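# Clear scrap and straighten jammed billets on feed ramp

## Task

Unjam the short steel bars (billets) on the feed ramp. Move both scrap pieces, the square block and the six-sided slice, into the scrap tray; a scrap piece may be released as soon as some part of it is inside the tray. At the end every billet must lie square across the ramp, side by side with the others in a single tight row resting against the stop. The arrangement must hold by itself, not because the robot is holding it, and anything the robot is touching at the end must not sag more than about a fingernail's width when released. Nothing may be dropped or knocked off the table.

## Robot and tools

Robot: two arms, left_arm and right_arm, each with six joints and a two-pad parallel gripper. Cameras: cam_head_left and cam_head_right (504x504 each), cam_left_wrist and cam_right_wrist (616x616 each); images arrive in that order.

Frame: all printed poses share one scene frame with its origin on the table surface midway between the arms. +x points out across the table, +z points up, and left_arm sits toward +y. The arm names are not image sides. The state line shows, per arm, end_effector_position (metres), end_effector_quat_wxyz, and linear/angular velocities (m/s, rad/s). Printed hand positions may be off, especially when the arm is stretched far.

Gripper geometry: fingers extend along the gripper's +z axis and close along its x axis. end_effector_position is the midpoint between the pads; fingertips reach 17.5 mm past it. A flat plate projects about 9 cm from the last joint's axis toward the gripper's -y and rotates with it. Turning only the last joint moves the pad midpoint around a 25 mm radius circle.

Tool execute_actions. Argument actions is a list holding at most one item, or empty. Empty list ({"actions": []}) just reports the state. An action item is {"rows": [...], "steps": n} with 1 to 15 rows and steps up to 15 (default 15); each control step lasts 1/30 s, one row per step, and the final row repeats if rows run out. A wait item is {"steps": n} with n up to 300; it returns after that many steps counted from the previous result, including your reply time. Optional pictures (boolean) turns camera images on or off; they are on by default. A rejected call moves nothing.

Row layout: one flat list of 18 numbers covering both arms, always all 18. First left_arm: 6 joint targets, then gripper position, force_limit, speed; then the same 9 for right_arm. Joint numbers are absolute target angles in radians in the same order as the Joint positions line: shoulder pan, shoulder lift, elbow, wrist 1, wrist 2, wrist 3. Stated ranges: elbow -3.142 to 3.142; all others -6.283 to 6.283. True ends may sit 0.010 rad either side. A target over 0.010 rad beyond a range end, and further out than the current angle, gets the call refused; targets past the real end are clipped there and the result may report "joint sent to its limit" (possibly about an earlier, still-running action). No such line does not prove there is more room.

Gripper numbers, each in [-1, 1] and absolute: position +1 = fully open (50 mm gap), about -0.65 = pads meet, -1 = close until blocked. force_limit per pad: -1 about 20 N, 0 about 102 N, +1 about 185 N (actual up to ~17 % more). speed of gap change: -1 20 mm/s, 0 85 mm/s, +1 150 mm/s. To keep a gripper unchanged, resend its previous three numbers; 0 is a real command. New force or speed only applies after the position changes by 0.01 or more; to grip softer, open first.

Motion limits: commands are smoothed, lagging about 0.15 s. Each step the sent target stays within a lead of the measured angle: 0.292 rad for pan and lift, 0.365 for elbow, 0.438 for the three wrists. If targets would shift the gripper over 70 mm from where it is, all joints are scaled back. Far moves therefore need several calls. Between calls arms keep heading to the last row until they settle or a step is HELD.

Result lines: object_status 0 moving, 1 stopped while opening, 2 stopped while closing (a grip), 3 at commanded position or pads met (usually empty). Confirm a grip with -1 and status 2. position_measured is counts; opening ≈ (250 - position_measured) x 0.202 mm. The fingers re-close if grip is lost, except after gripping at force_limit -1, where status stays 2 even when empty. Off-center grips on fixed objects weaken over time. "joint command not followed" means a clearance check altered joint targets; HELD marks steps where your row was partly or wholly not sent. Joint positions and Joint velocities give one block per arm (rad, rad/s). MOTOR HOT appears from 70 °C; at 85 °C an OVER-TEMPERATURE FAULT brakes that arm until cool.

Faults: contact torque reaching a joint's load limit (pan 293, lift 293, elbow 133, wrists 49.8 N m, held weight included), or an outside force of 150 N, stops that arm for 10 s, drops the rest of the call, and lets it yield. Avoid pressing hard, arm-to-arm contact, drops, slams, and anything leaving the table. Brief tugs on held parts or pushes on loose ones may occur.

Tool zoom_image: camera (one of the four names) and region [x0, y0, x1, y1] in pixels of that camera's latest image, origin top-left, at most 504 by 504; returns an enlarged view.

Tool finished_scene: argument scene = number of the current scene. Replying with no tool call ends everything. Before finishing, release objects and check the billets stay put unsupported.

Each tool is called after "Request:" as a command line: name --argument value for each argument, lists and objects as JSON in quotes; but a table of rows of numbers goes row by row, as --pt "numbers of a row", without its own name.

## Session

Request:
execute_actions --actions '[]'

Scene clock: 0.00 s of 6000.00 s.
left_arm: end_effector_position=(+0.9067, +0.5706, +0.1766) position_measured=3 object_status=3 end_effector_quat_wxyz=(+0.670, -0.613, +0.294, +0.300) end_effector_velocity=(-0.000, -0.001, +0.000) end_effector_angular_velocity=(-0.000, -0.001, -0.001) | right_arm: end_effector_position=(+0.6463, -0.3860, +0.1799) position_measured=3 object_status=3 end_effector_quat_wxyz=(-0.365, +0.698, +0.339, -0.514) end_effector_velocity=(+0.000, -0.001, +0.000) end_effector_angular_velocity=(-0.001, +0.001, -0.000)
Joint positions: left_arm=[ 2.399 -0.75   1.426 -0.552 -0.665  0.77 ] | right_arm=[ 2.941 -0.734  1.229 -0.703 -1.453  0.526]
Joint velocities: left_arm=[-0.001 -0.    -0.     0.    -0.    -0.   ] | right_arm=[-0.001  0.001 -0.001  0.001 -0.001  0.001]

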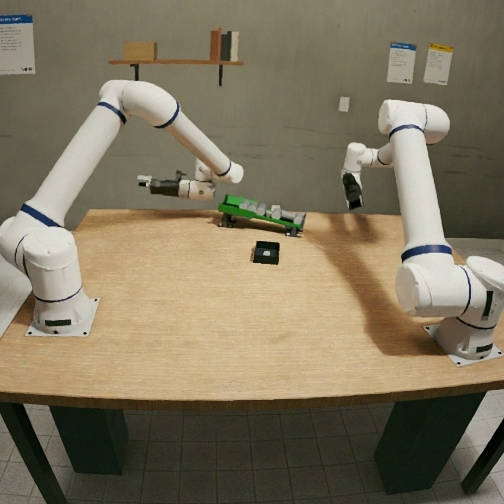

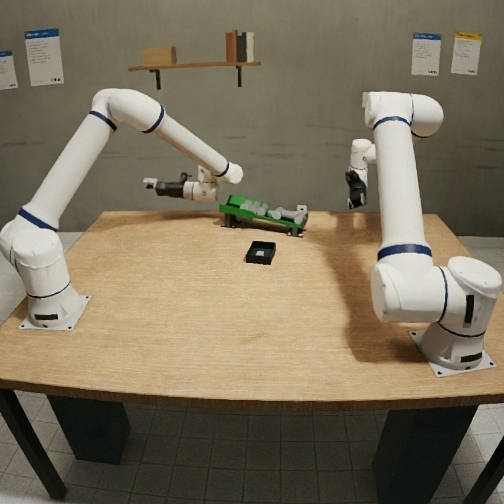

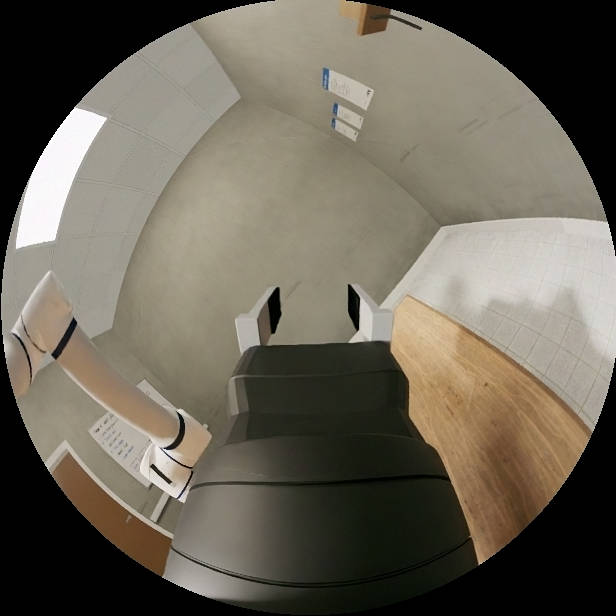

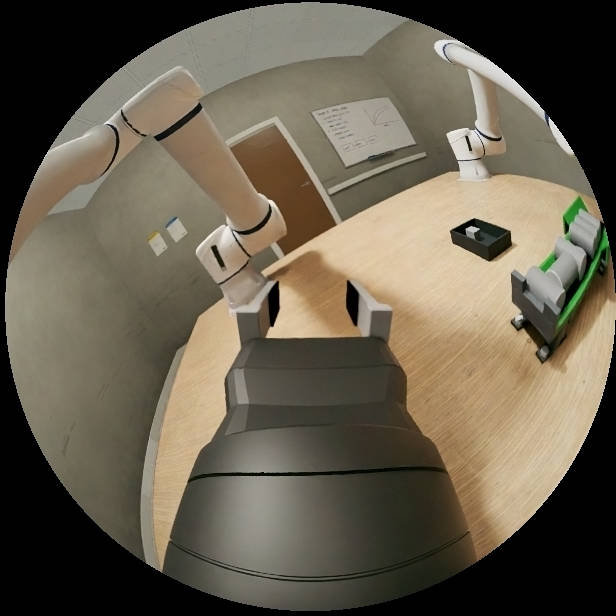

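Request:
execute_actions --actions '[{"rows":[[2.9,-0.75,1.426,-0.552,-0.665,0.77,1,0,0,2.941,-0.9134,1.1018,-1.0,-1.571,-0.681,1,0,0]]}]' --pictures false

Request:
execute_actions --actions '[{"steps":20}]' --pictures false

Request:
execute_actions --actions '[{"rows":[[2.9,-0.75,1.426,-0.552,-0.665,0.77,1,0,0,3.4774,-0.9134,1.1018,-1.7592,-1.571,-0.681,1,0,0]]}]' --pictures false

Request:
execute_actions --actions '[{"steps":45}]'

Request:
zoom_image --camera "cam_right_wrist" --region '[190, 100, 440, 350]'

Request:
zoom_image --camera "cam_head_left" --region '[210, 170, 320, 270]'

Scene clock: 6.60 s of 6000.00 s.
left_arm: end_effector_position=(+0.9111, +0.8014, +0.1766) position_measured=3 object_status=3 end_effector_quat_wxyz=(+0.621, -0.648, +0.206, +0.390) end_effector_velocity=(-0.058, +0.479, -0.000) end_effector_angular_velocity=(+0.000, -0.002, +0.581) | right_arm: end_effector_position=(+0.7486, -0.4486, +0.2886) position_measured=3 object_status=3 end_effector_quat_wxyz=(-0.331, +0.495, +0.781, -0.186) end_effector_velocity=(+0.053, -0.058, +0.036) end_effector_angular_velocity=(+1.349, -0.275, +1.432)
Joint positions: left_arm=[ 2.678 -0.75   1.426 -0.552 -0.665  0.77 ] | right_arm=[ 2.941 -0.907  1.106 -0.99  -1.567 -0.49 ]
Joint velocities: left_arm=[ 0.581 -0.     0.001 -0.001 -0.    -0.002] | right_arm=[ 0.    -0.06  -0.044 -0.102 -0.04  -1.975]
Steps of this call (steps 1 to 90: nothing new was sent; then 3.10 s passed at rest; steps 91 to 105: all 15 steps of this action). Readings (joint positions | what the end effector reports):
91: left_arm=[2.402 -0.750 1.426 -0.552 -0.665 0.770] | right_arm=[2.941 -0.736 1.228 -0.706 -1.454 0.522] | left_arm position_measured=3 object_status=3 | right_arm position_measured=3 object_status=3
92: left_arm=[2.419 -0.750 1.426 -0.552 -0.665 0.770] | right_arm=[2.941 -0.746 1.222 -0.726 -1.463 0.491] | left_arm position_measured=3 object_status=3 | right_arm position_measured=3 object_status=3
94: left_arm=[2.461 -0.750 1.426 -0.552 -0.665 0.770] | right_arm=[2.941 -0.787 1.189 -0.791 -1.488 0.390] | left_arm position_measured=3 object_status=3 | right_arm position_measured=3 object_status=3
98: left_arm=[2.540 -0.750 1.426 -0.552 -0.665 0.770] | right_arm=[2.941 -0.855 1.143 -0.902 -1.532 0.122] | left_arm position_measured=3 object_status=3 | right_arm position_measured=3 object_status=3
105: the state above

Scene clock: 7.27 s of 6000.00 s.
left_arm: end_effector_position=(+0.8691, +0.9798, +0.1763) position_measured=3 object_status=3 end_effector_quat_wxyz=(-0.575, +0.666, -0.133, -0.456) end_effector_velocity=(-0.002, +0.008, +0.000) end_effector_angular_velocity=(+0.000, +0.001, +0.010) | right_arm: end_effector_position=(+0.7542, -0.4540, +0.2923) position_measured=3 object_status=3 end_effector_quat_wxyz=(-0.338, +0.419, +0.829, -0.152) end_effector_velocity=(-0.000, -0.001, -0.001) end_effector_angular_velocity=(+0.001, +0.001, +0.002)
Joint positions: left_arm=[ 2.899 -0.75   1.426 -0.552 -0.665  0.77 ] | right_arm=[ 2.941 -0.913  1.102 -1.    -1.571 -0.681]
Joint velocities: left_arm=[ 0.01   0.001 -0.001  0.002  0.     0.   ] | right_arm=[-0.     0.001  0.     0.    -0.001 -0.003]
Steps of this call (steps 1 to 20: the robot went on to your last target). Readings (joint positions | what the end effector reports):
1: left_arm=[2.697 -0.750 1.426 -0.552 -0.665 0.770] | right_arm=[2.941 -0.909 1.105 -0.993 -1.568 -0.546] | left_arm position_measured=3 object_status=3 | right_arm position_measured=3 object_status=3
2: left_arm=[2.717 -0.750 1.426 -0.552 -0.665 0.770] | right_arm=[2.941 -0.910 1.104 -0.995 -1.569 -0.585] | left_arm position_measured=3 object_status=3 | right_arm position_measured=3 object_status=3
4: left_arm=[2.756 -0.750 1.426 -0.552 -0.665 0.770] | right_arm=[2.941 -0.912 1.103 -0.997 -1.570 -0.633] | left_arm position_measured=3 object_status=3 | right_arm position_measured=3 object_status=3
8: left_arm=[2.835 -0.750 1.426 -0.552 -0.665 0.770] | right_arm=[2.941 -0.913 1.102 -0.999 -1.571 -0.669] | left_arm position_measured=3 object_status=3 | right_arm position_measured=3 object_status=3
20: the state above

Scene clock: 7.77 s of 6000.00 s.
left_arm: end_effector_position=(+0.8688, +0.9806, +0.1764) position_measured=3 object_status=3 end_effector_quat_wxyz=(-0.574, +0.667, -0.133, -0.456) end_effector_velocity=(+0.000, -0.001, -0.000) end_effector_angular_velocity=(-0.000, +0.000, -0.001) | right_arm: end_effector_position=(+0.8079, -0.2337, +0.2642) position_measured=3 object_status=3 end_effector_quat_wxyz=(-0.163, +0.330, +0.925, -0.099) end_effector_velocity=(+0.043, +0.476, -0.012) end_effector_angular_velocity=(+0.144, -0.693, +0.498)
Joint positions: left_arm=[ 2.9   -0.75   1.426 -0.552 -0.665  0.77 ] | right_arm=[ 3.191 -0.914  1.102 -1.376 -1.571 -0.681]
Joint velocities: left_arm=[-0.001 -0.     0.001 -0.001 -0.     0.   ] | right_arm=[ 0.498 -0.    -0.001 -0.706  0.001 -0.   ]
Steps of this call (steps 1 to 15: all 15 steps of this action). Readings (joint positions | what the end effector reports):
1: left_arm=[2.899 -0.750 1.426 -0.552 -0.665 0.770] | right_arm=[2.944 -0.913 1.102 -1.004 -1.571 -0.681] | left_arm position_measured=3 object_status=3 | right_arm position_measured=3 object_status=3
2: left_arm=[2.899 -0.750 1.426 -0.552 -0.665 0.770] | right_arm=[2.960 -0.913 1.102 -1.033 -1.572 -0.681] | left_arm position_measured=3 object_status=3 | right_arm position_measured=3 object_status=3
4: left_arm=[2.900 -0.750 1.426 -0.552 -0.665 0.770] | right_arm=[3.000 -0.914 1.102 -1.089 -1.571 -0.681] | left_arm position_measured=3 object_status=3 | right_arm position_measured=3 object_status=3
8: left_arm=[2.900 -0.750 1.426 -0.552 -0.665 0.770] | right_arm=[3.071 -0.914 1.102 -1.196 -1.571 -0.681] | left_arm position_measured=3 object_status=3 | right_arm position_measured=3 object_status=3
15: the state above

Scene clock: 9.27 s of 6000.00 s.
left_arm: end_effector_position=(+0.8688, +0.9806, +0.1764) position_measured=3 object_status=3 end_effector_quat_wxyz=(-0.574, +0.667, -0.133, -0.456) end_effector_velocity=(+0.000, -0.001, -0.001) end_effector_angular_velocity=(-0.001, +0.002, -0.001) | right_arm: end_effector_position=(+0.7786, +0.0518, +0.2796) position_measured=3 object_status=3 end_effector_quat_wxyz=(+0.000, +0.199, +0.980, -0.000) end_effector_velocity=(-0.000, +0.001, +0.001) end_effector_angular_velocity=(+0.000, -0.000, +0.001)
Joint positions: left_arm=[ 2.9   -0.75   1.426 -0.552 -0.665  0.77 ] | right_arm=[ 3.477 -0.913  1.102 -1.759 -1.571 -0.681]
Joint velocities: left_arm=[-0.001  0.001  0.    -0.001 -0.     0.002] | right_arm=[ 0.001 -0.001 -0.001  0.001  0.     0.   ]
Steps of this call (steps 1 to 45: the robot went on to your last target). Readings (joint positions | what the end effector reports):
1: left_arm=[2.900 -0.750 1.426 -0.552 -0.665 0.770] | right_arm=[3.208 -0.914 1.102 -1.399 -1.571 -0.681] | left_arm position_measured=3 object_status=3 | right_arm position_measured=3 object_status=3
2: left_arm=[2.900 -0.750 1.426 -0.552 -0.665 0.770] | right_arm=[3.225 -0.914 1.102 -1.421 -1.571 -0.681] | left_arm position_measured=3 object_status=3 | right_arm position_measured=3 object_status=3
4: left_arm=[2.900 -0.750 1.426 -0.552 -0.665 0.770] | right_arm=[3.258 -0.914 1.102 -1.466 -1.571 -0.681] | left_arm position_measured=3 object_status=3 | right_arm position_measured=3 object_status=3
8: left_arm=[2.900 -0.750 1.426 -0.552 -0.665 0.770] | right_arm=[3.323 -0.914 1.102 -1.553 -1.571 -0.681] | left_arm position_measured=3 object_status=3 | right_arm position_measured=3 object_status=3
45: the state above
All arms were judged still, so your last target was given up. Only a new action makes them travel on or press farther. Fingers that are still opening or closing keep moving.

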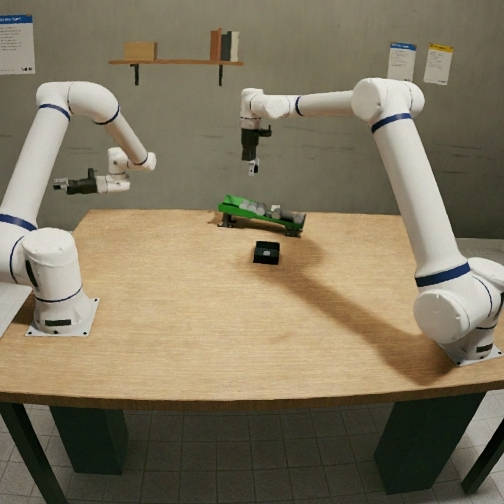

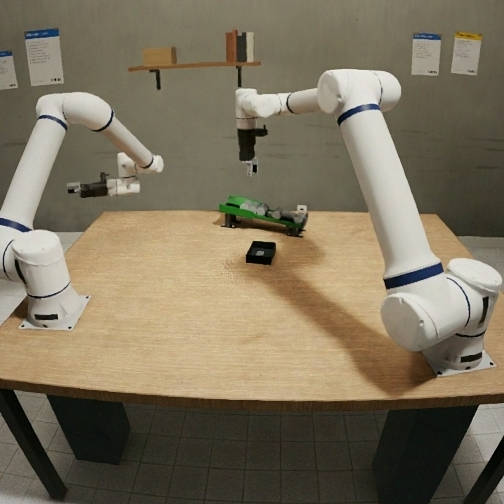

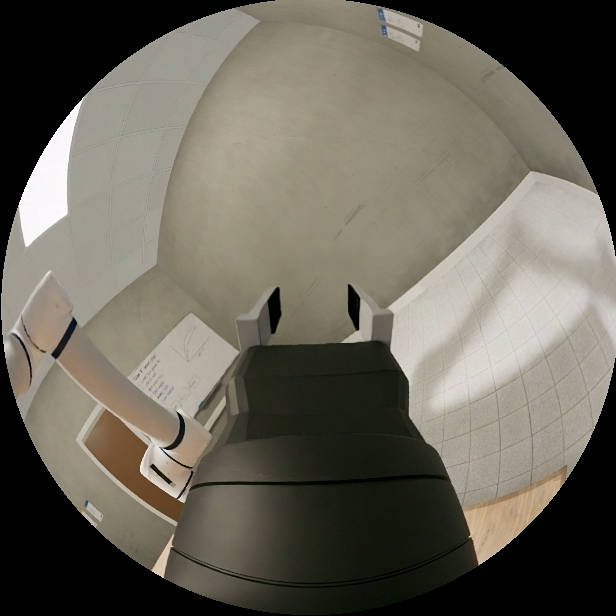

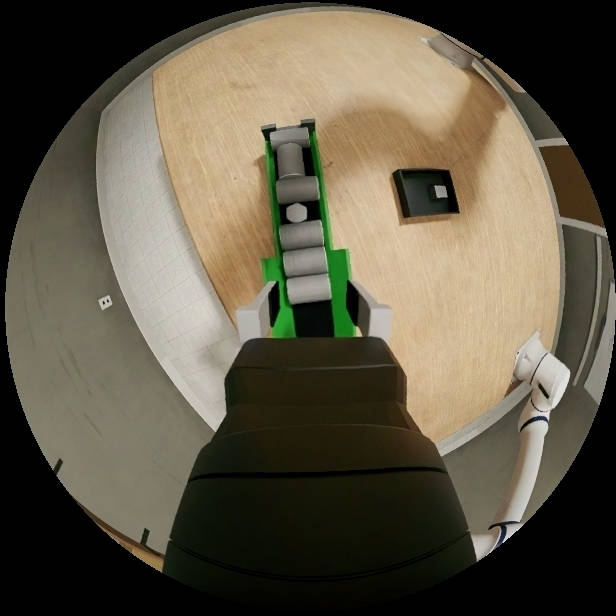

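Region (190, 100, 440, 350) of cam_right_wrist's 616x616 image, scaled by 2.016, with more detail than that image has.

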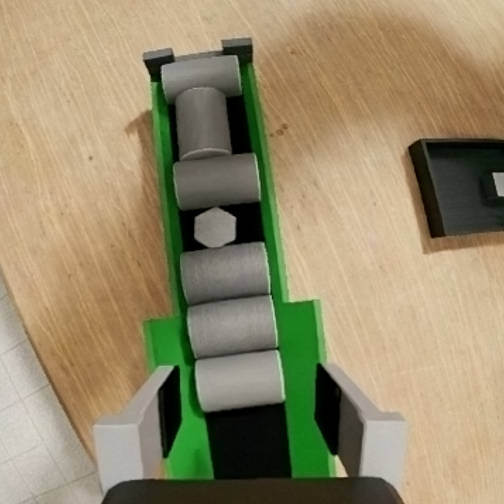

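Region (210, 170, 320, 270) of cam_head_left's 504x504 image, scaled by 4.582, with more detail than that image has; it fills the top 458 rows of this view, and the rest is white.

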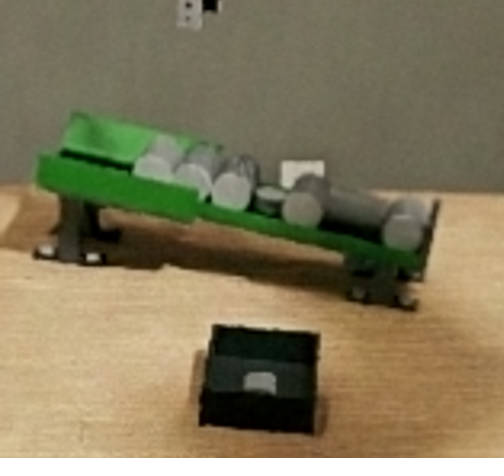

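Request:
execute_actions --actions '[{"rows":[[2.9,-0.75,1.426,-0.552,-0.665,0.77,1,0,0,3.4148,-0.9366,1.3618,-1.996,-1.571,-0.869,0.7,-0.5,0]]}]' --pictures false

Request:
execute_actions --actions '[{"steps":10}]'

Request:
zoom_image --camera "cam_right_wrist" --region '[220, 150, 420, 350]'

Request:
zoom_image --camera "cam_head_left" --region '[230, 170, 310, 240]'

Scene clock: 15.30 s of 6000.00 s.
left_arm: end_effector_position=(+0.8688, +0.9806, +0.1764) position_measured=3 object_status=3 end_effector_quat_wxyz=(-0.574, +0.667, -0.133, -0.456) end_effector_velocity=(-0.001, +0.001, -0.001) end_effector_angular_velocity=(+0.001, +0.002, +0.001) | right_arm: end_effector_position=(+0.7738, -0.0235, +0.1620) position_measured=48 object_status=3 end_effector_quat_wxyz=(+0.000, +0.138, +0.990, -0.000) end_effector_velocity=(-0.004, -0.015, -0.022) end_effector_angular_velocity=(+0.001, -0.001, +0.026)
Joint positions: left_arm=[ 2.9   -0.75   1.426 -0.552 -0.665  0.77 ] | right_arm=[ 3.416 -0.936  1.357 -1.991 -1.571 -0.865]
Joint velocities: left_arm=[ 0.001  0.     0.002 -0.     0.    -0.001] | right_arm=[-0.012 -0.005  0.052 -0.048  0.001 -0.038]
Steps of this call (steps 1 to 90: nothing new was sent; then 2.53 s passed at rest; steps 91 to 105: all 15 steps of this action). Readings (joint positions | what the end effector reports):
91: left_arm=[2.900 -0.750 1.426 -0.552 -0.665 0.770] | right_arm=[3.477 -0.914 1.105 -1.763 -1.571 -0.684] | left_arm position_measured=3 object_status=3 | right_arm position_measured=11 object_status=0
92: left_arm=[2.900 -0.750 1.426 -0.552 -0.665 0.770] | right_arm=[3.471 -0.917 1.129 -1.787 -1.571 -0.702] | left_arm position_measured=3 object_status=3 | right_arm position_measured=25 object_status=0
94: left_arm=[2.900 -0.750 1.426 -0.552 -0.665 0.770] | right_arm=[3.456 -0.920 1.193 -1.840 -1.571 -0.746] | left_arm position_measured=3 object_status=3 | right_arm position_measured=47 object_status=0
98: left_arm=[2.900 -0.750 1.426 -0.552 -0.665 0.770] | right_arm=[3.429 -0.931 1.305 -1.943 -1.571 -0.827] | left_arm position_measured=3 object_status=3 | right_arm position_measured=48 object_status=0
105: the state above

Scene clock: 15.63 s of 6000.00 s.
left_arm: end_effector_position=(+0.8688, +0.9806, +0.1764) position_measured=3 object_status=3 end_effector_quat_wxyz=(-0.574, +0.667, -0.133, -0.456) end_effector_velocity=(+0.001, +0.000, +0.001) end_effector_angular_velocity=(-0.001, -0.002, +0.001) | right_arm: end_effector_position=(+0.7733, -0.0251, +0.1597) position_measured=48 object_status=3 end_effector_quat_wxyz=(+0.000, +0.137, +0.991, -0.000) end_effector_velocity=(-0.001, +0.002, -0.000) end_effector_angular_velocity=(+0.000, -0.000, +0.004)
Joint positions: left_arm=[ 2.9   -0.75   1.426 -0.552 -0.665  0.77 ] | right_arm=[ 3.415 -0.937  1.362 -1.996 -1.571 -0.869]
Joint velocities: left_arm=[ 0.001 -0.    -0.002 -0.001 -0.     0.001] | right_arm=[ 0.002 -0.     0.001 -0.001  0.    -0.001]
Steps of this call (steps 1 to 10: the robot went on to your last target). Readings (joint positions | what the end effector reports):
1: left_arm=[2.900 -0.750 1.426 -0.552 -0.665 0.770] | right_arm=[3.416 -0.936 1.358 -1.993 -1.571 -0.866] | left_arm position_measured=3 object_status=3 | right_arm position_measured=48 object_status=3
2: left_arm=[2.900 -0.750 1.426 -0.552 -0.665 0.770] | right_arm=[3.415 -0.936 1.359 -1.994 -1.571 -0.867] | left_arm position_measured=3 object_status=3 | right_arm position_measured=48 object_status=3
4: left_arm=[2.900 -0.750 1.426 -0.552 -0.665 0.770] | right_arm=[3.415 -0.937 1.360 -1.995 -1.571 -0.868] | left_arm position_measured=3 object_status=3 | right_arm position_measured=48 object_status=3
8: left_arm=[2.900 -0.750 1.426 -0.552 -0.665 0.770] | right_arm=[3.415 -0.937 1.361 -1.996 -1.571 -0.869] | left_arm position_measured=3 object_status=3 | right_arm position_measured=48 object_status=3
10: the state above

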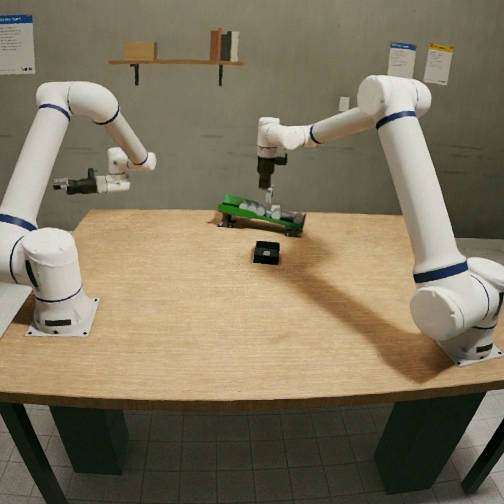

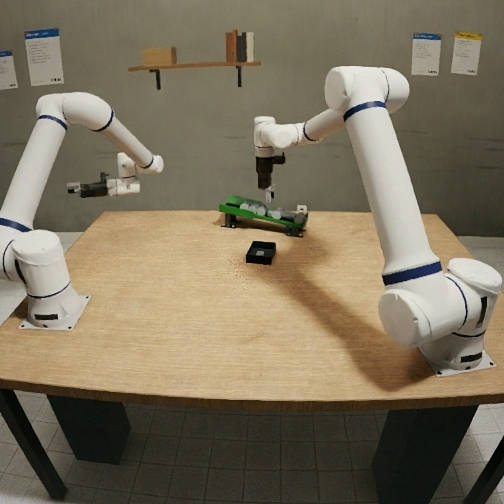

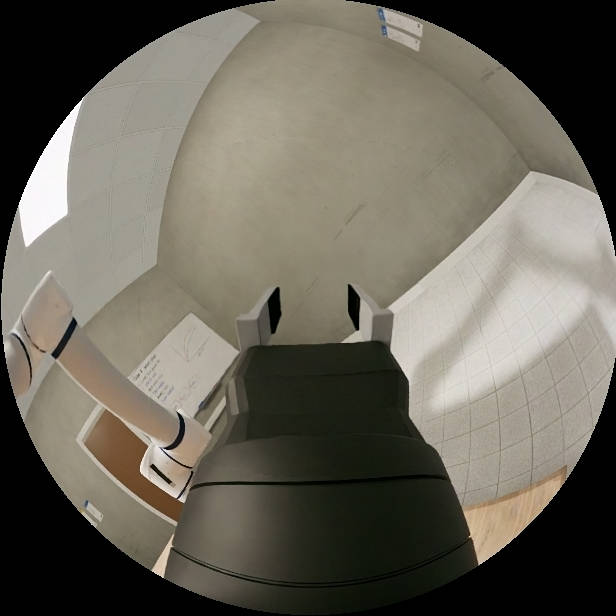

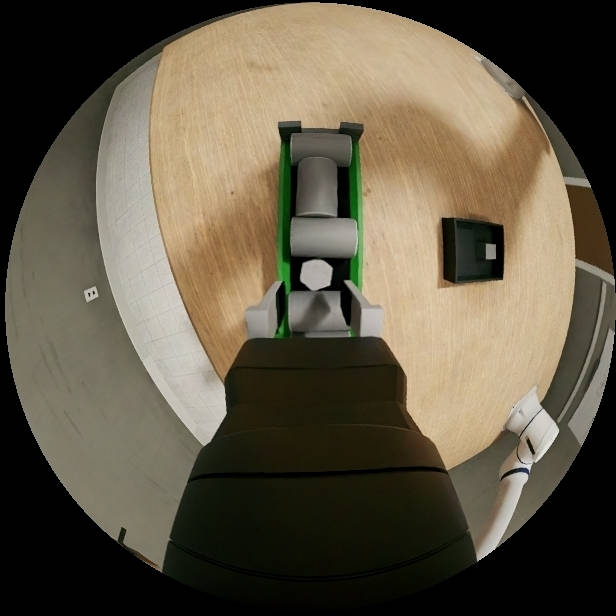

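Region (220, 150, 420, 350) of cam_right_wrist's 616x616 image, scaled by 2.520, with more detail than that image has.

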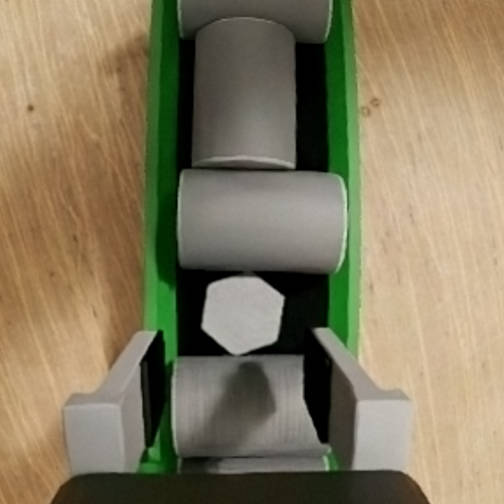

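Region (230, 170, 310, 240) of cam_head_left's 504x504 image, scaled by 6.300, with more detail than that image has; it fills the top 441 rows of this view, and the rest is white.

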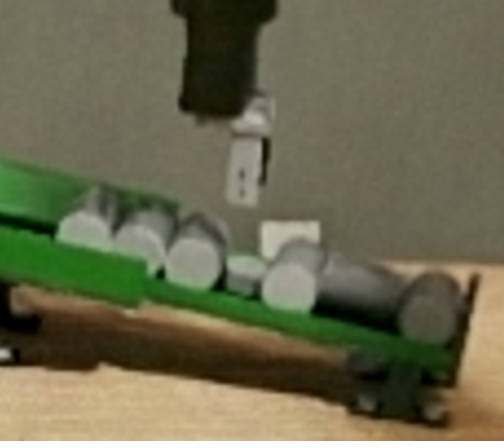

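Request:
execute_actions --actions '[{"rows":[[2.9,-0.75,1.426,-0.552,-0.665,0.77,1,0,0,3.4134,-0.9145,1.4015,-2.0578,-1.571,-0.79,0.6,-0.5,0]]}]'

Request:
zoom_image --camera "cam_right_wrist" --region '[220, 150, 420, 350]'

Request:
zoom_image --camera "cam_head_left" --region '[230, 170, 310, 240]'

Scene clock: 20.70 s of 6000.00 s.
left_arm: end_effector_position=(+0.8688, +0.9806, +0.1764) position_measured=3 object_status=3 end_effector_quat_wxyz=(-0.574, +0.667, -0.133, -0.456) end_effector_velocity=(-0.000, +0.001, +0.000) end_effector_angular_velocity=(+0.001, -0.002, +0.001) | right_arm: end_effector_position=(+0.7680, -0.0276, +0.1201) position_measured=63 object_status=3 end_effector_quat_wxyz=(+0.000, +0.176, +0.984, -0.000) end_effector_velocity=(-0.000, -0.001, -0.004) end_effector_angular_velocity=(-0.001, +0.000, -0.007)
Joint positions: left_arm=[ 2.9   -0.75   1.426 -0.552 -0.665  0.77 ] | right_arm=[ 3.413 -0.915  1.401 -2.057 -1.571 -0.791]
Joint velocities: left_arm=[ 0.001  0.    -0.001  0.    -0.    -0.002] | right_arm=[-0.     0.003  0.003 -0.005 -0.     0.006]
Steps of this call (steps 1 to 15: the robot went on to your last target; steps 16 to 90: nothing new was sent; then 1.57 s passed at rest; steps 91 to 105: all 15 steps of this action). Readings (joint positions | what the end effector reports):
91: left_arm=[2.900 -0.750 1.426 -0.552 -0.665 0.770] | right_arm=[3.415 -0.936 1.363 -1.999 -1.571 -0.866] | left_arm position_measured=3 object_status=3 | right_arm position_measured=56 object_status=0
92: left_arm=[2.900 -0.750 1.426 -0.552 -0.665 0.770] | right_arm=[3.414 -0.931 1.372 -2.016 -1.571 -0.845] | left_arm position_measured=3 object_status=3 | right_arm position_measured=62 object_status=0
94: left_arm=[2.900 -0.750 1.426 -0.552 -0.665 0.770] | right_arm=[3.414 -0.921 1.390 -2.036 -1.571 -0.817] | left_arm position_measured=3 object_status=3 | right_arm position_measured=63 object_status=0
98: left_arm=[2.900 -0.750 1.426 -0.552 -0.665 0.770] | right_arm=[3.414 -0.916 1.398 -2.052 -1.571 -0.797] | left_arm position_measured=3 object_status=3 | right_arm position_measured=63 object_status=0
105: the state above

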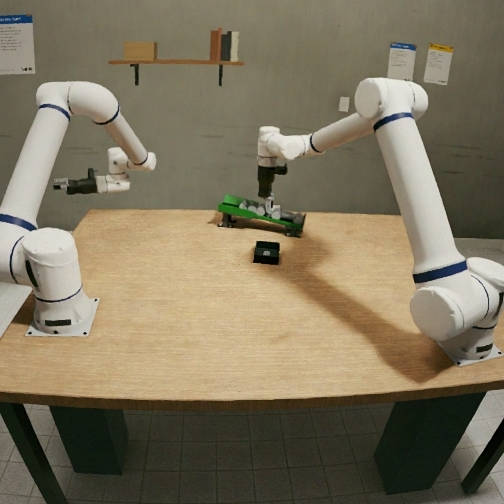

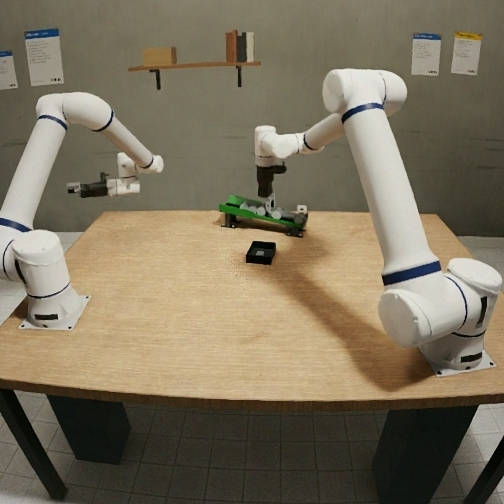

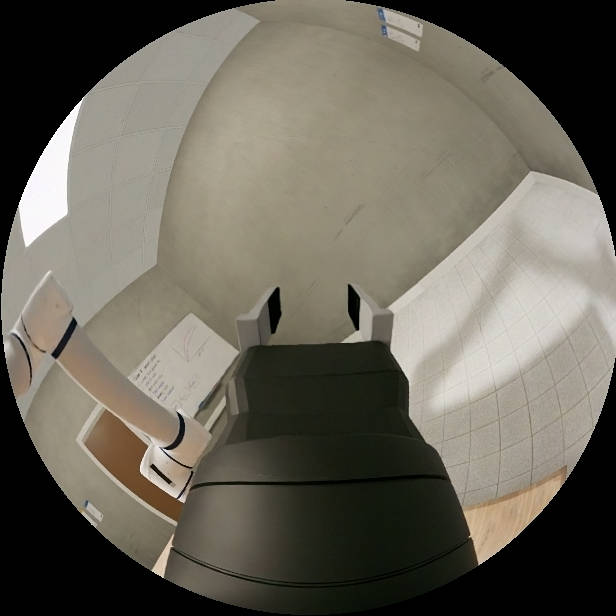

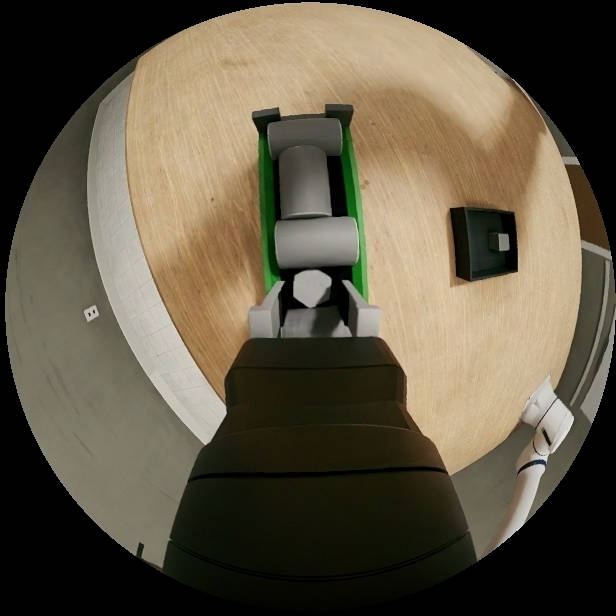

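Region (220, 150, 420, 350) of cam_right_wrist's 616x616 image, scaled by 2.520, with more detail than that image has.

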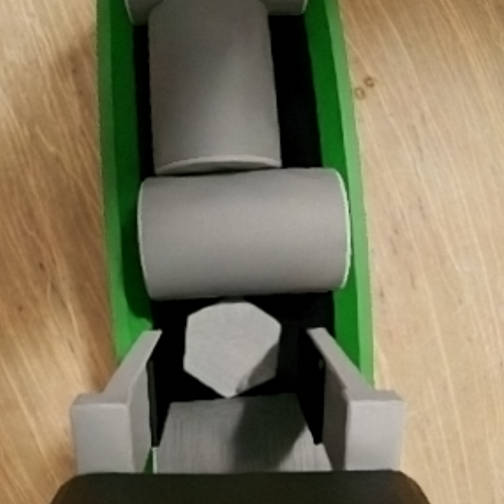

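Region (230, 170, 310, 240) of cam_head_left's 504x504 image, scaled by 6.300, with more detail than that image has; it fills the top 441 rows of this view, and the rest is white.

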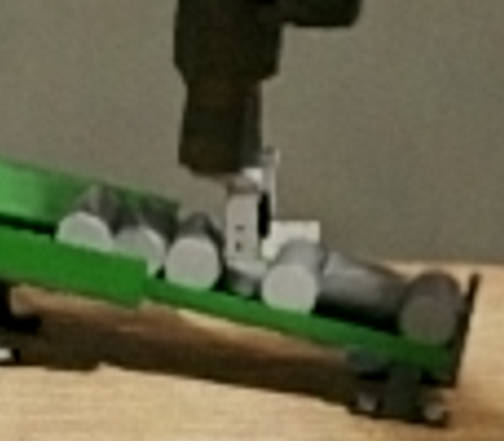

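Request:
execute_actions --actions '[{"rows":[[2.9,-0.75,1.426,-0.552,-0.665,0.77,1,0,0,3.4134,-0.9174,1.4066,-2.06,-1.571,-0.79,0.55,-0.5,0],[2.9,-0.75,1.426,-0.552,-0.665,0.77,1,0,0,3.4134,-0.9174,1.4066,-2.06,-1.571,-0.79,0.55,-0.5,0],[2.9,-0.75,1.426,-0.552,-0.665,0.77,1,0,0,3.4134,-0.9126,1.4102,-2.0684,-1.571,-0.79,0.55,-0.5,0],[2.9,-0.75,1.426,-0.552,-0.665,0.77,1,0,0,3.4134,-0.9126,1.4102,-2.0684,-1.571,-0.79,0.55,-0.5,0],[2.9,-0.75,1.426,-0.552,-0.665,0.77,1,0,0,3.4134,-0.9079,1.4138,-2.0767,-1.571,-0.79,0.55,-0.5,0],[2.9,-0.75,1.426,-0.552,-0.665,0.77,1,0,0,3.4134,-0.9079,1.4138,-2.0767,-1.571,-0.79,0.55,-0.5,0],[2.9,-0.75,1.426,-0.552,-0.665,0.77,1,0,0,3.4134,-0.9031,1.4174,-2.0851,-1.571,-0.79,0.55,-0.5,0]]}]'

Request:
zoom_image --camera "cam_right_wrist" --region '[220, 150, 420, 350]'

Request:
zoom_image --camera "cam_head_left" --region '[230, 170, 310, 240]'

Scene clock: 26.10 s of 6000.00 s.
left_arm: end_effector_position=(+0.8688, +0.9806, +0.1764) position_measured=3 object_status=3 end_effector_quat_wxyz=(-0.574, +0.667, -0.133, -0.456) end_effector_velocity=(-0.001, +0.001, -0.001) end_effector_angular_velocity=(+0.000, +0.002, +0.001) | right_arm: end_effector_position=(+0.7662, -0.0284, +0.1024) position_measured=70 object_status=3 end_effector_quat_wxyz=(+0.000, +0.177, +0.984, -0.000) end_effector_velocity=(+0.000, -0.000, -0.005) end_effector_angular_velocity=(+0.001, -0.001, -0.000)
Joint positions: left_arm=[ 2.9   -0.75   1.426 -0.552 -0.665  0.77 ] | right_arm=[ 3.413 -0.904  1.417 -2.084 -1.571 -0.79 ]
Joint velocities: left_arm=[ 0.001  0.001  0.001  0.    -0.     0.   ] | right_arm=[-0.     0.004  0.004 -0.01  -0.     0.   ]
Steps of this call (steps 1 to 15: the robot went on to your last target; steps 16 to 90: nothing new was sent; then 1.90 s passed at rest; steps 91 to 105: all 15 steps of this action). Readings (joint positions | what the end effector reports):
91: left_arm=[2.900 -0.750 1.426 -0.552 -0.665 0.770] | right_arm=[3.413 -0.915 1.402 -2.058 -1.571 -0.790] | left_arm position_measured=3 object_status=3 | right_arm position_measured=67 object_status=0
92: left_arm=[2.900 -0.750 1.426 -0.552 -0.665 0.770] | right_arm=[3.413 -0.915 1.403 -2.058 -1.571 -0.790] | left_arm position_measured=3 object_status=3 | right_arm position_measured=70 object_status=0
94: left_arm=[2.900 -0.750 1.426 -0.552 -0.665 0.770] | right_arm=[3.413 -0.915 1.406 -2.062 -1.571 -0.790] | left_arm position_measured=3 object_status=3 | right_arm position_measured=70 object_status=0
98: left_arm=[2.900 -0.750 1.426 -0.552 -0.665 0.770] | right_arm=[3.413 -0.909 1.413 -2.075 -1.571 -0.790] | left_arm position_measured=3 object_status=3 | right_arm position_measured=70 object_status=3
105: the state above

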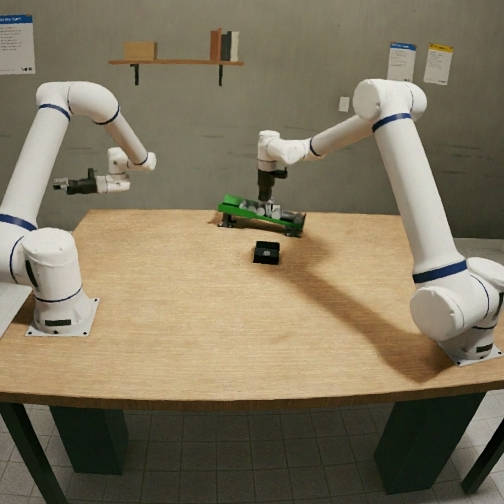

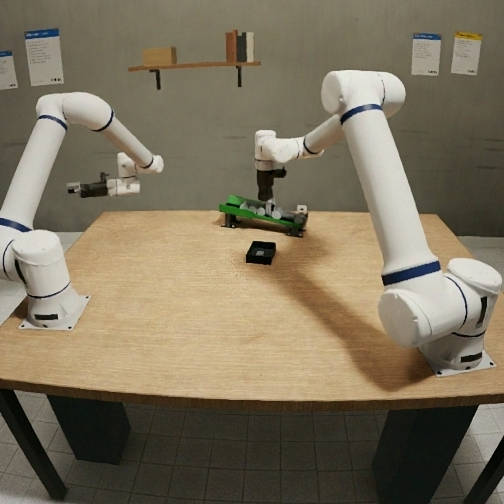

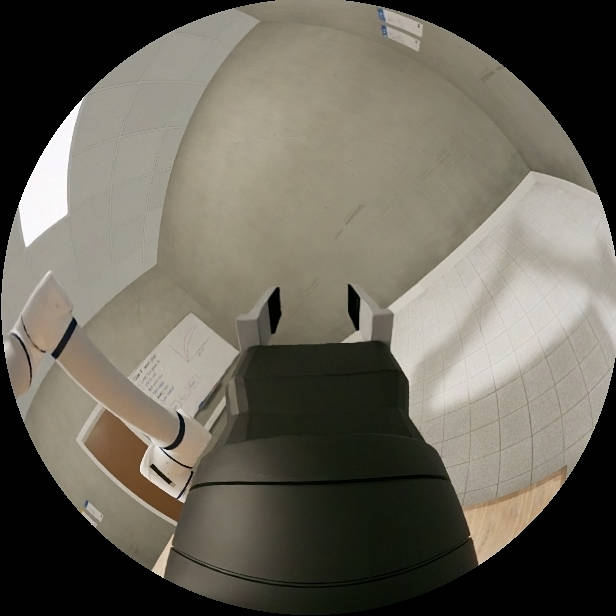

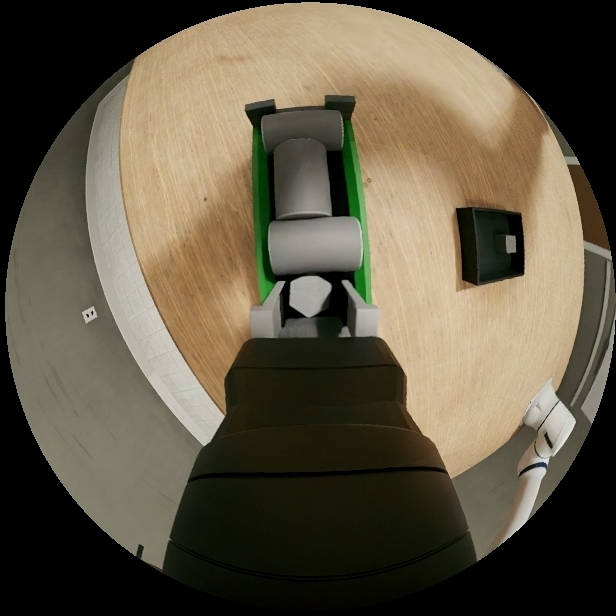

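Region (220, 150, 420, 350) of cam_right_wrist's 616x616 image, scaled by 2.520, with more detail than that image has.

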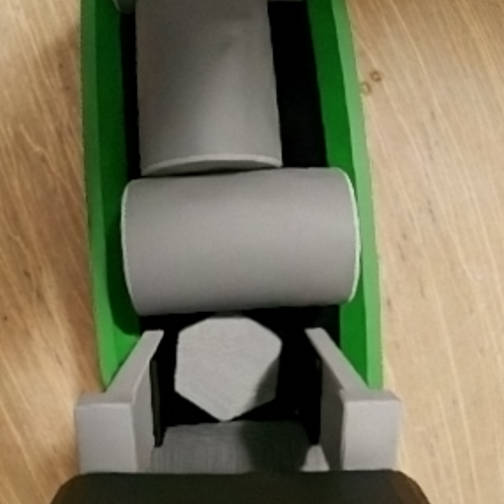

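Region (230, 170, 310, 240) of cam_head_left's 504x504 image, scaled by 6.300, with more detail than that image has; it fills the top 441 rows of this view, and the rest is white.

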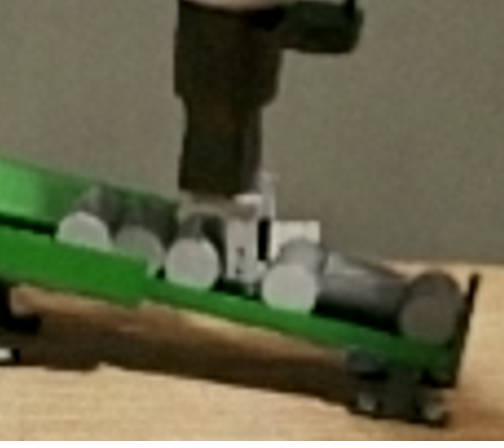

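Request:
execute_actions --actions '[{"rows":[[2.9,-0.75,1.426,-0.552,-0.665,0.77,1,0,0,3.4134,-0.8991,1.4203,-2.092,-1.571,-0.79,0.55,-0.5,0]]}]' --pictures false

Request:
execute_actions --actions '[{"rows":[[2.9,-0.75,1.426,-0.552,-0.665,0.77,1,0,0,3.4134,-0.8991,1.4203,-2.092,-1.571,-0.79,-1,-0.3,-0.7]]}]'

Request:
zoom_image --camera "cam_right_wrist" --region '[220, 150, 420, 350]'

Scene clock: 29.77 s of 6000.00 s.
left_arm: end_effector_position=(+0.8688, +0.9806, +0.1764) position_measured=3 object_status=3 end_effector_quat_wxyz=(-0.574, +0.667, -0.133, -0.456) end_effector_velocity=(+0.000, +0.000, -0.001) end_effector_angular_velocity=(+0.000, -0.000, +0.000) | right_arm: end_effector_position=(+0.7662, -0.0285, +0.0968) position_measured=70 object_status=3 end_effector_quat_wxyz=(+0.000, +0.177, +0.984, -0.000) end_effector_velocity=(-0.003, +0.002, -0.001) end_effector_angular_velocity=(-0.000, +0.002, +0.003)
Joint positions: left_arm=[ 2.9   -0.75   1.426 -0.552 -0.665  0.77 ] | right_arm=[ 3.413 -0.899  1.42  -2.092 -1.571 -0.79 ]
Joint velocities: left_arm=[ 0.     0.001 -0.    -0.001  0.    -0.   ] | right_arm=[ 0.003 -0.     0.002  0.     0.001 -0.   ]
Steps of this call (steps 1 to 15: the robot went on to your last target; steps 16 to 90: nothing new was sent; then 0.17 s passed at rest; steps 91 to 105: all 15 steps of this action). Readings (joint positions | what the end effector reports):
91: left_arm=[2.900 -0.750 1.426 -0.552 -0.665 0.770] | right_arm=[3.413 -0.903 1.418 -2.085 -1.571 -0.790] | left_arm position_measured=3 object_status=3 | right_arm position_measured=70 object_status=3
92: left_arm=[2.900 -0.750 1.426 -0.552 -0.665 0.770] | right_arm=[3.413 -0.902 1.418 -2.087 -1.571 -0.790] | left_arm position_measured=3 object_status=3 | right_arm position_measured=70 object_status=3
94: left_arm=[2.900 -0.750 1.426 -0.552 -0.665 0.770] | right_arm=[3.413 -0.900 1.419 -2.090 -1.571 -0.790] | left_arm position_measured=3 object_status=3 | right_arm position_measured=70 object_status=3
98: left_arm=[2.900 -0.750 1.426 -0.552 -0.665 0.770] | right_arm=[3.413 -0.899 1.420 -2.091 -1.571 -0.790] | left_arm position_measured=3 object_status=3 | right_arm position_measured=70 object_status=3
105: the state above

Scene clock: 30.27 s of 6000.00 s.
left_arm: end_effector_position=(+0.8688, +0.9806, +0.1764) position_measured=3 object_status=3 end_effector_quat_wxyz=(-0.574, +0.667, -0.133, -0.456) end_effector_velocity=(+0.000, -0.000, -0.000) end_effector_angular_velocity=(+0.000, -0.000, -0.001) | right_arm: end_effector_position=(+0.7662, -0.0284, +0.0968) position_measured=107 object_status=2 end_effector_quat_wxyz=(+0.000, +0.177, +0.984, -0.000) end_effector_velocity=(-0.001, +0.001, +0.000) end_effector_angular_velocity=(-0.000, +0.000, +0.001)
Joint positions: left_arm=[ 2.9   -0.75   1.426 -0.552 -0.665  0.77 ] | right_arm=[ 3.413 -0.899  1.42  -2.092 -1.571 -0.79 ]
Joint velocities: left_arm=[-0.     0.     0.    -0.001  0.    -0.   ] | right_arm=[ 0.001 -0.001  0.001  0.    -0.     0.   ]
Steps of this call (steps 1 to 15: all 15 steps of this action). Readings (joint positions | what the end effector reports):
1: left_arm=[2.900 -0.750 1.426 -0.552 -0.665 0.770] | right_arm=[3.413 -0.899 1.420 -2.092 -1.571 -0.790] | left_arm position_measured=3 object_status=3 | right_arm position_measured=74 object_status=0
2: left_arm=[2.900 -0.750 1.426 -0.552 -0.665 0.770] | right_arm=[3.413 -0.899 1.420 -2.092 -1.571 -0.790] | left_arm position_measured=3 object_status=3 | right_arm position_measured=80 object_status=0
4: left_arm=[2.900 -0.750 1.426 -0.552 -0.665 0.770] | right_arm=[3.413 -0.899 1.420 -2.092 -1.571 -0.790] | left_arm position_measured=3 object_status=3 | right_arm position_measured=93 object_status=0
8: left_arm=[2.900 -0.750 1.426 -0.552 -0.665 0.770] | right_arm=[3.413 -0.899 1.420 -2.092 -1.571 -0.790] | left_arm position_measured=3 object_status=3 | right_arm position_measured=107 object_status=0
15: the state above

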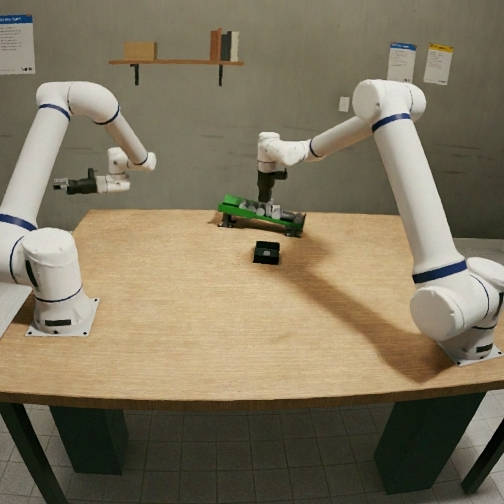

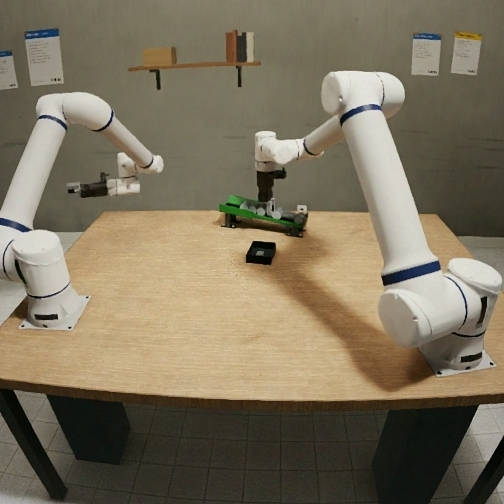

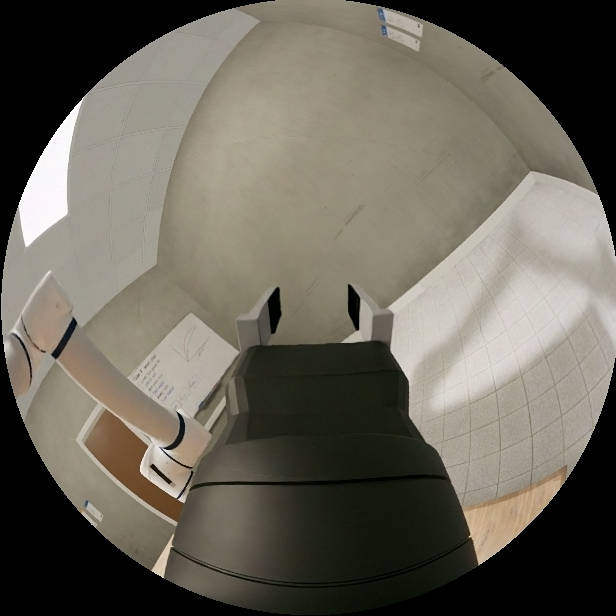

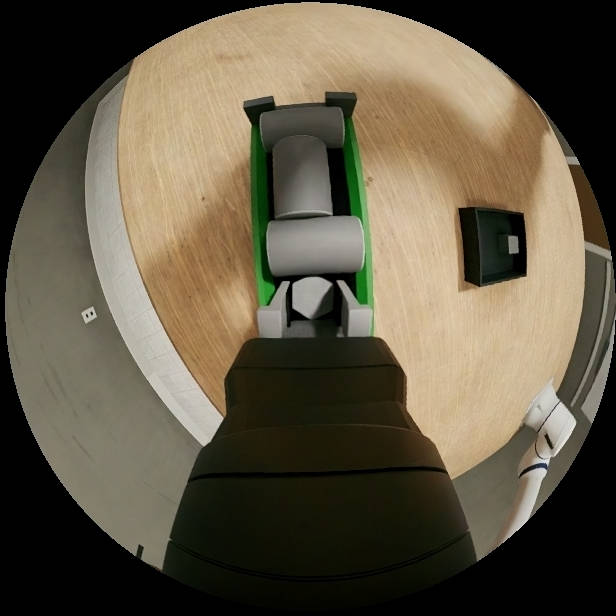

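Region (220, 150, 420, 350) of cam_right_wrist's 616x616 image, scaled by 2.520, with more detail than that image has.

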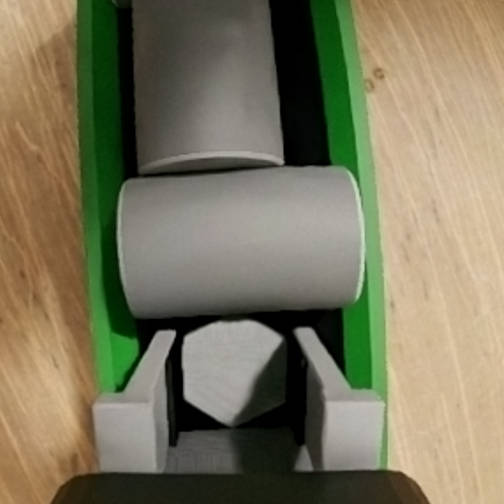

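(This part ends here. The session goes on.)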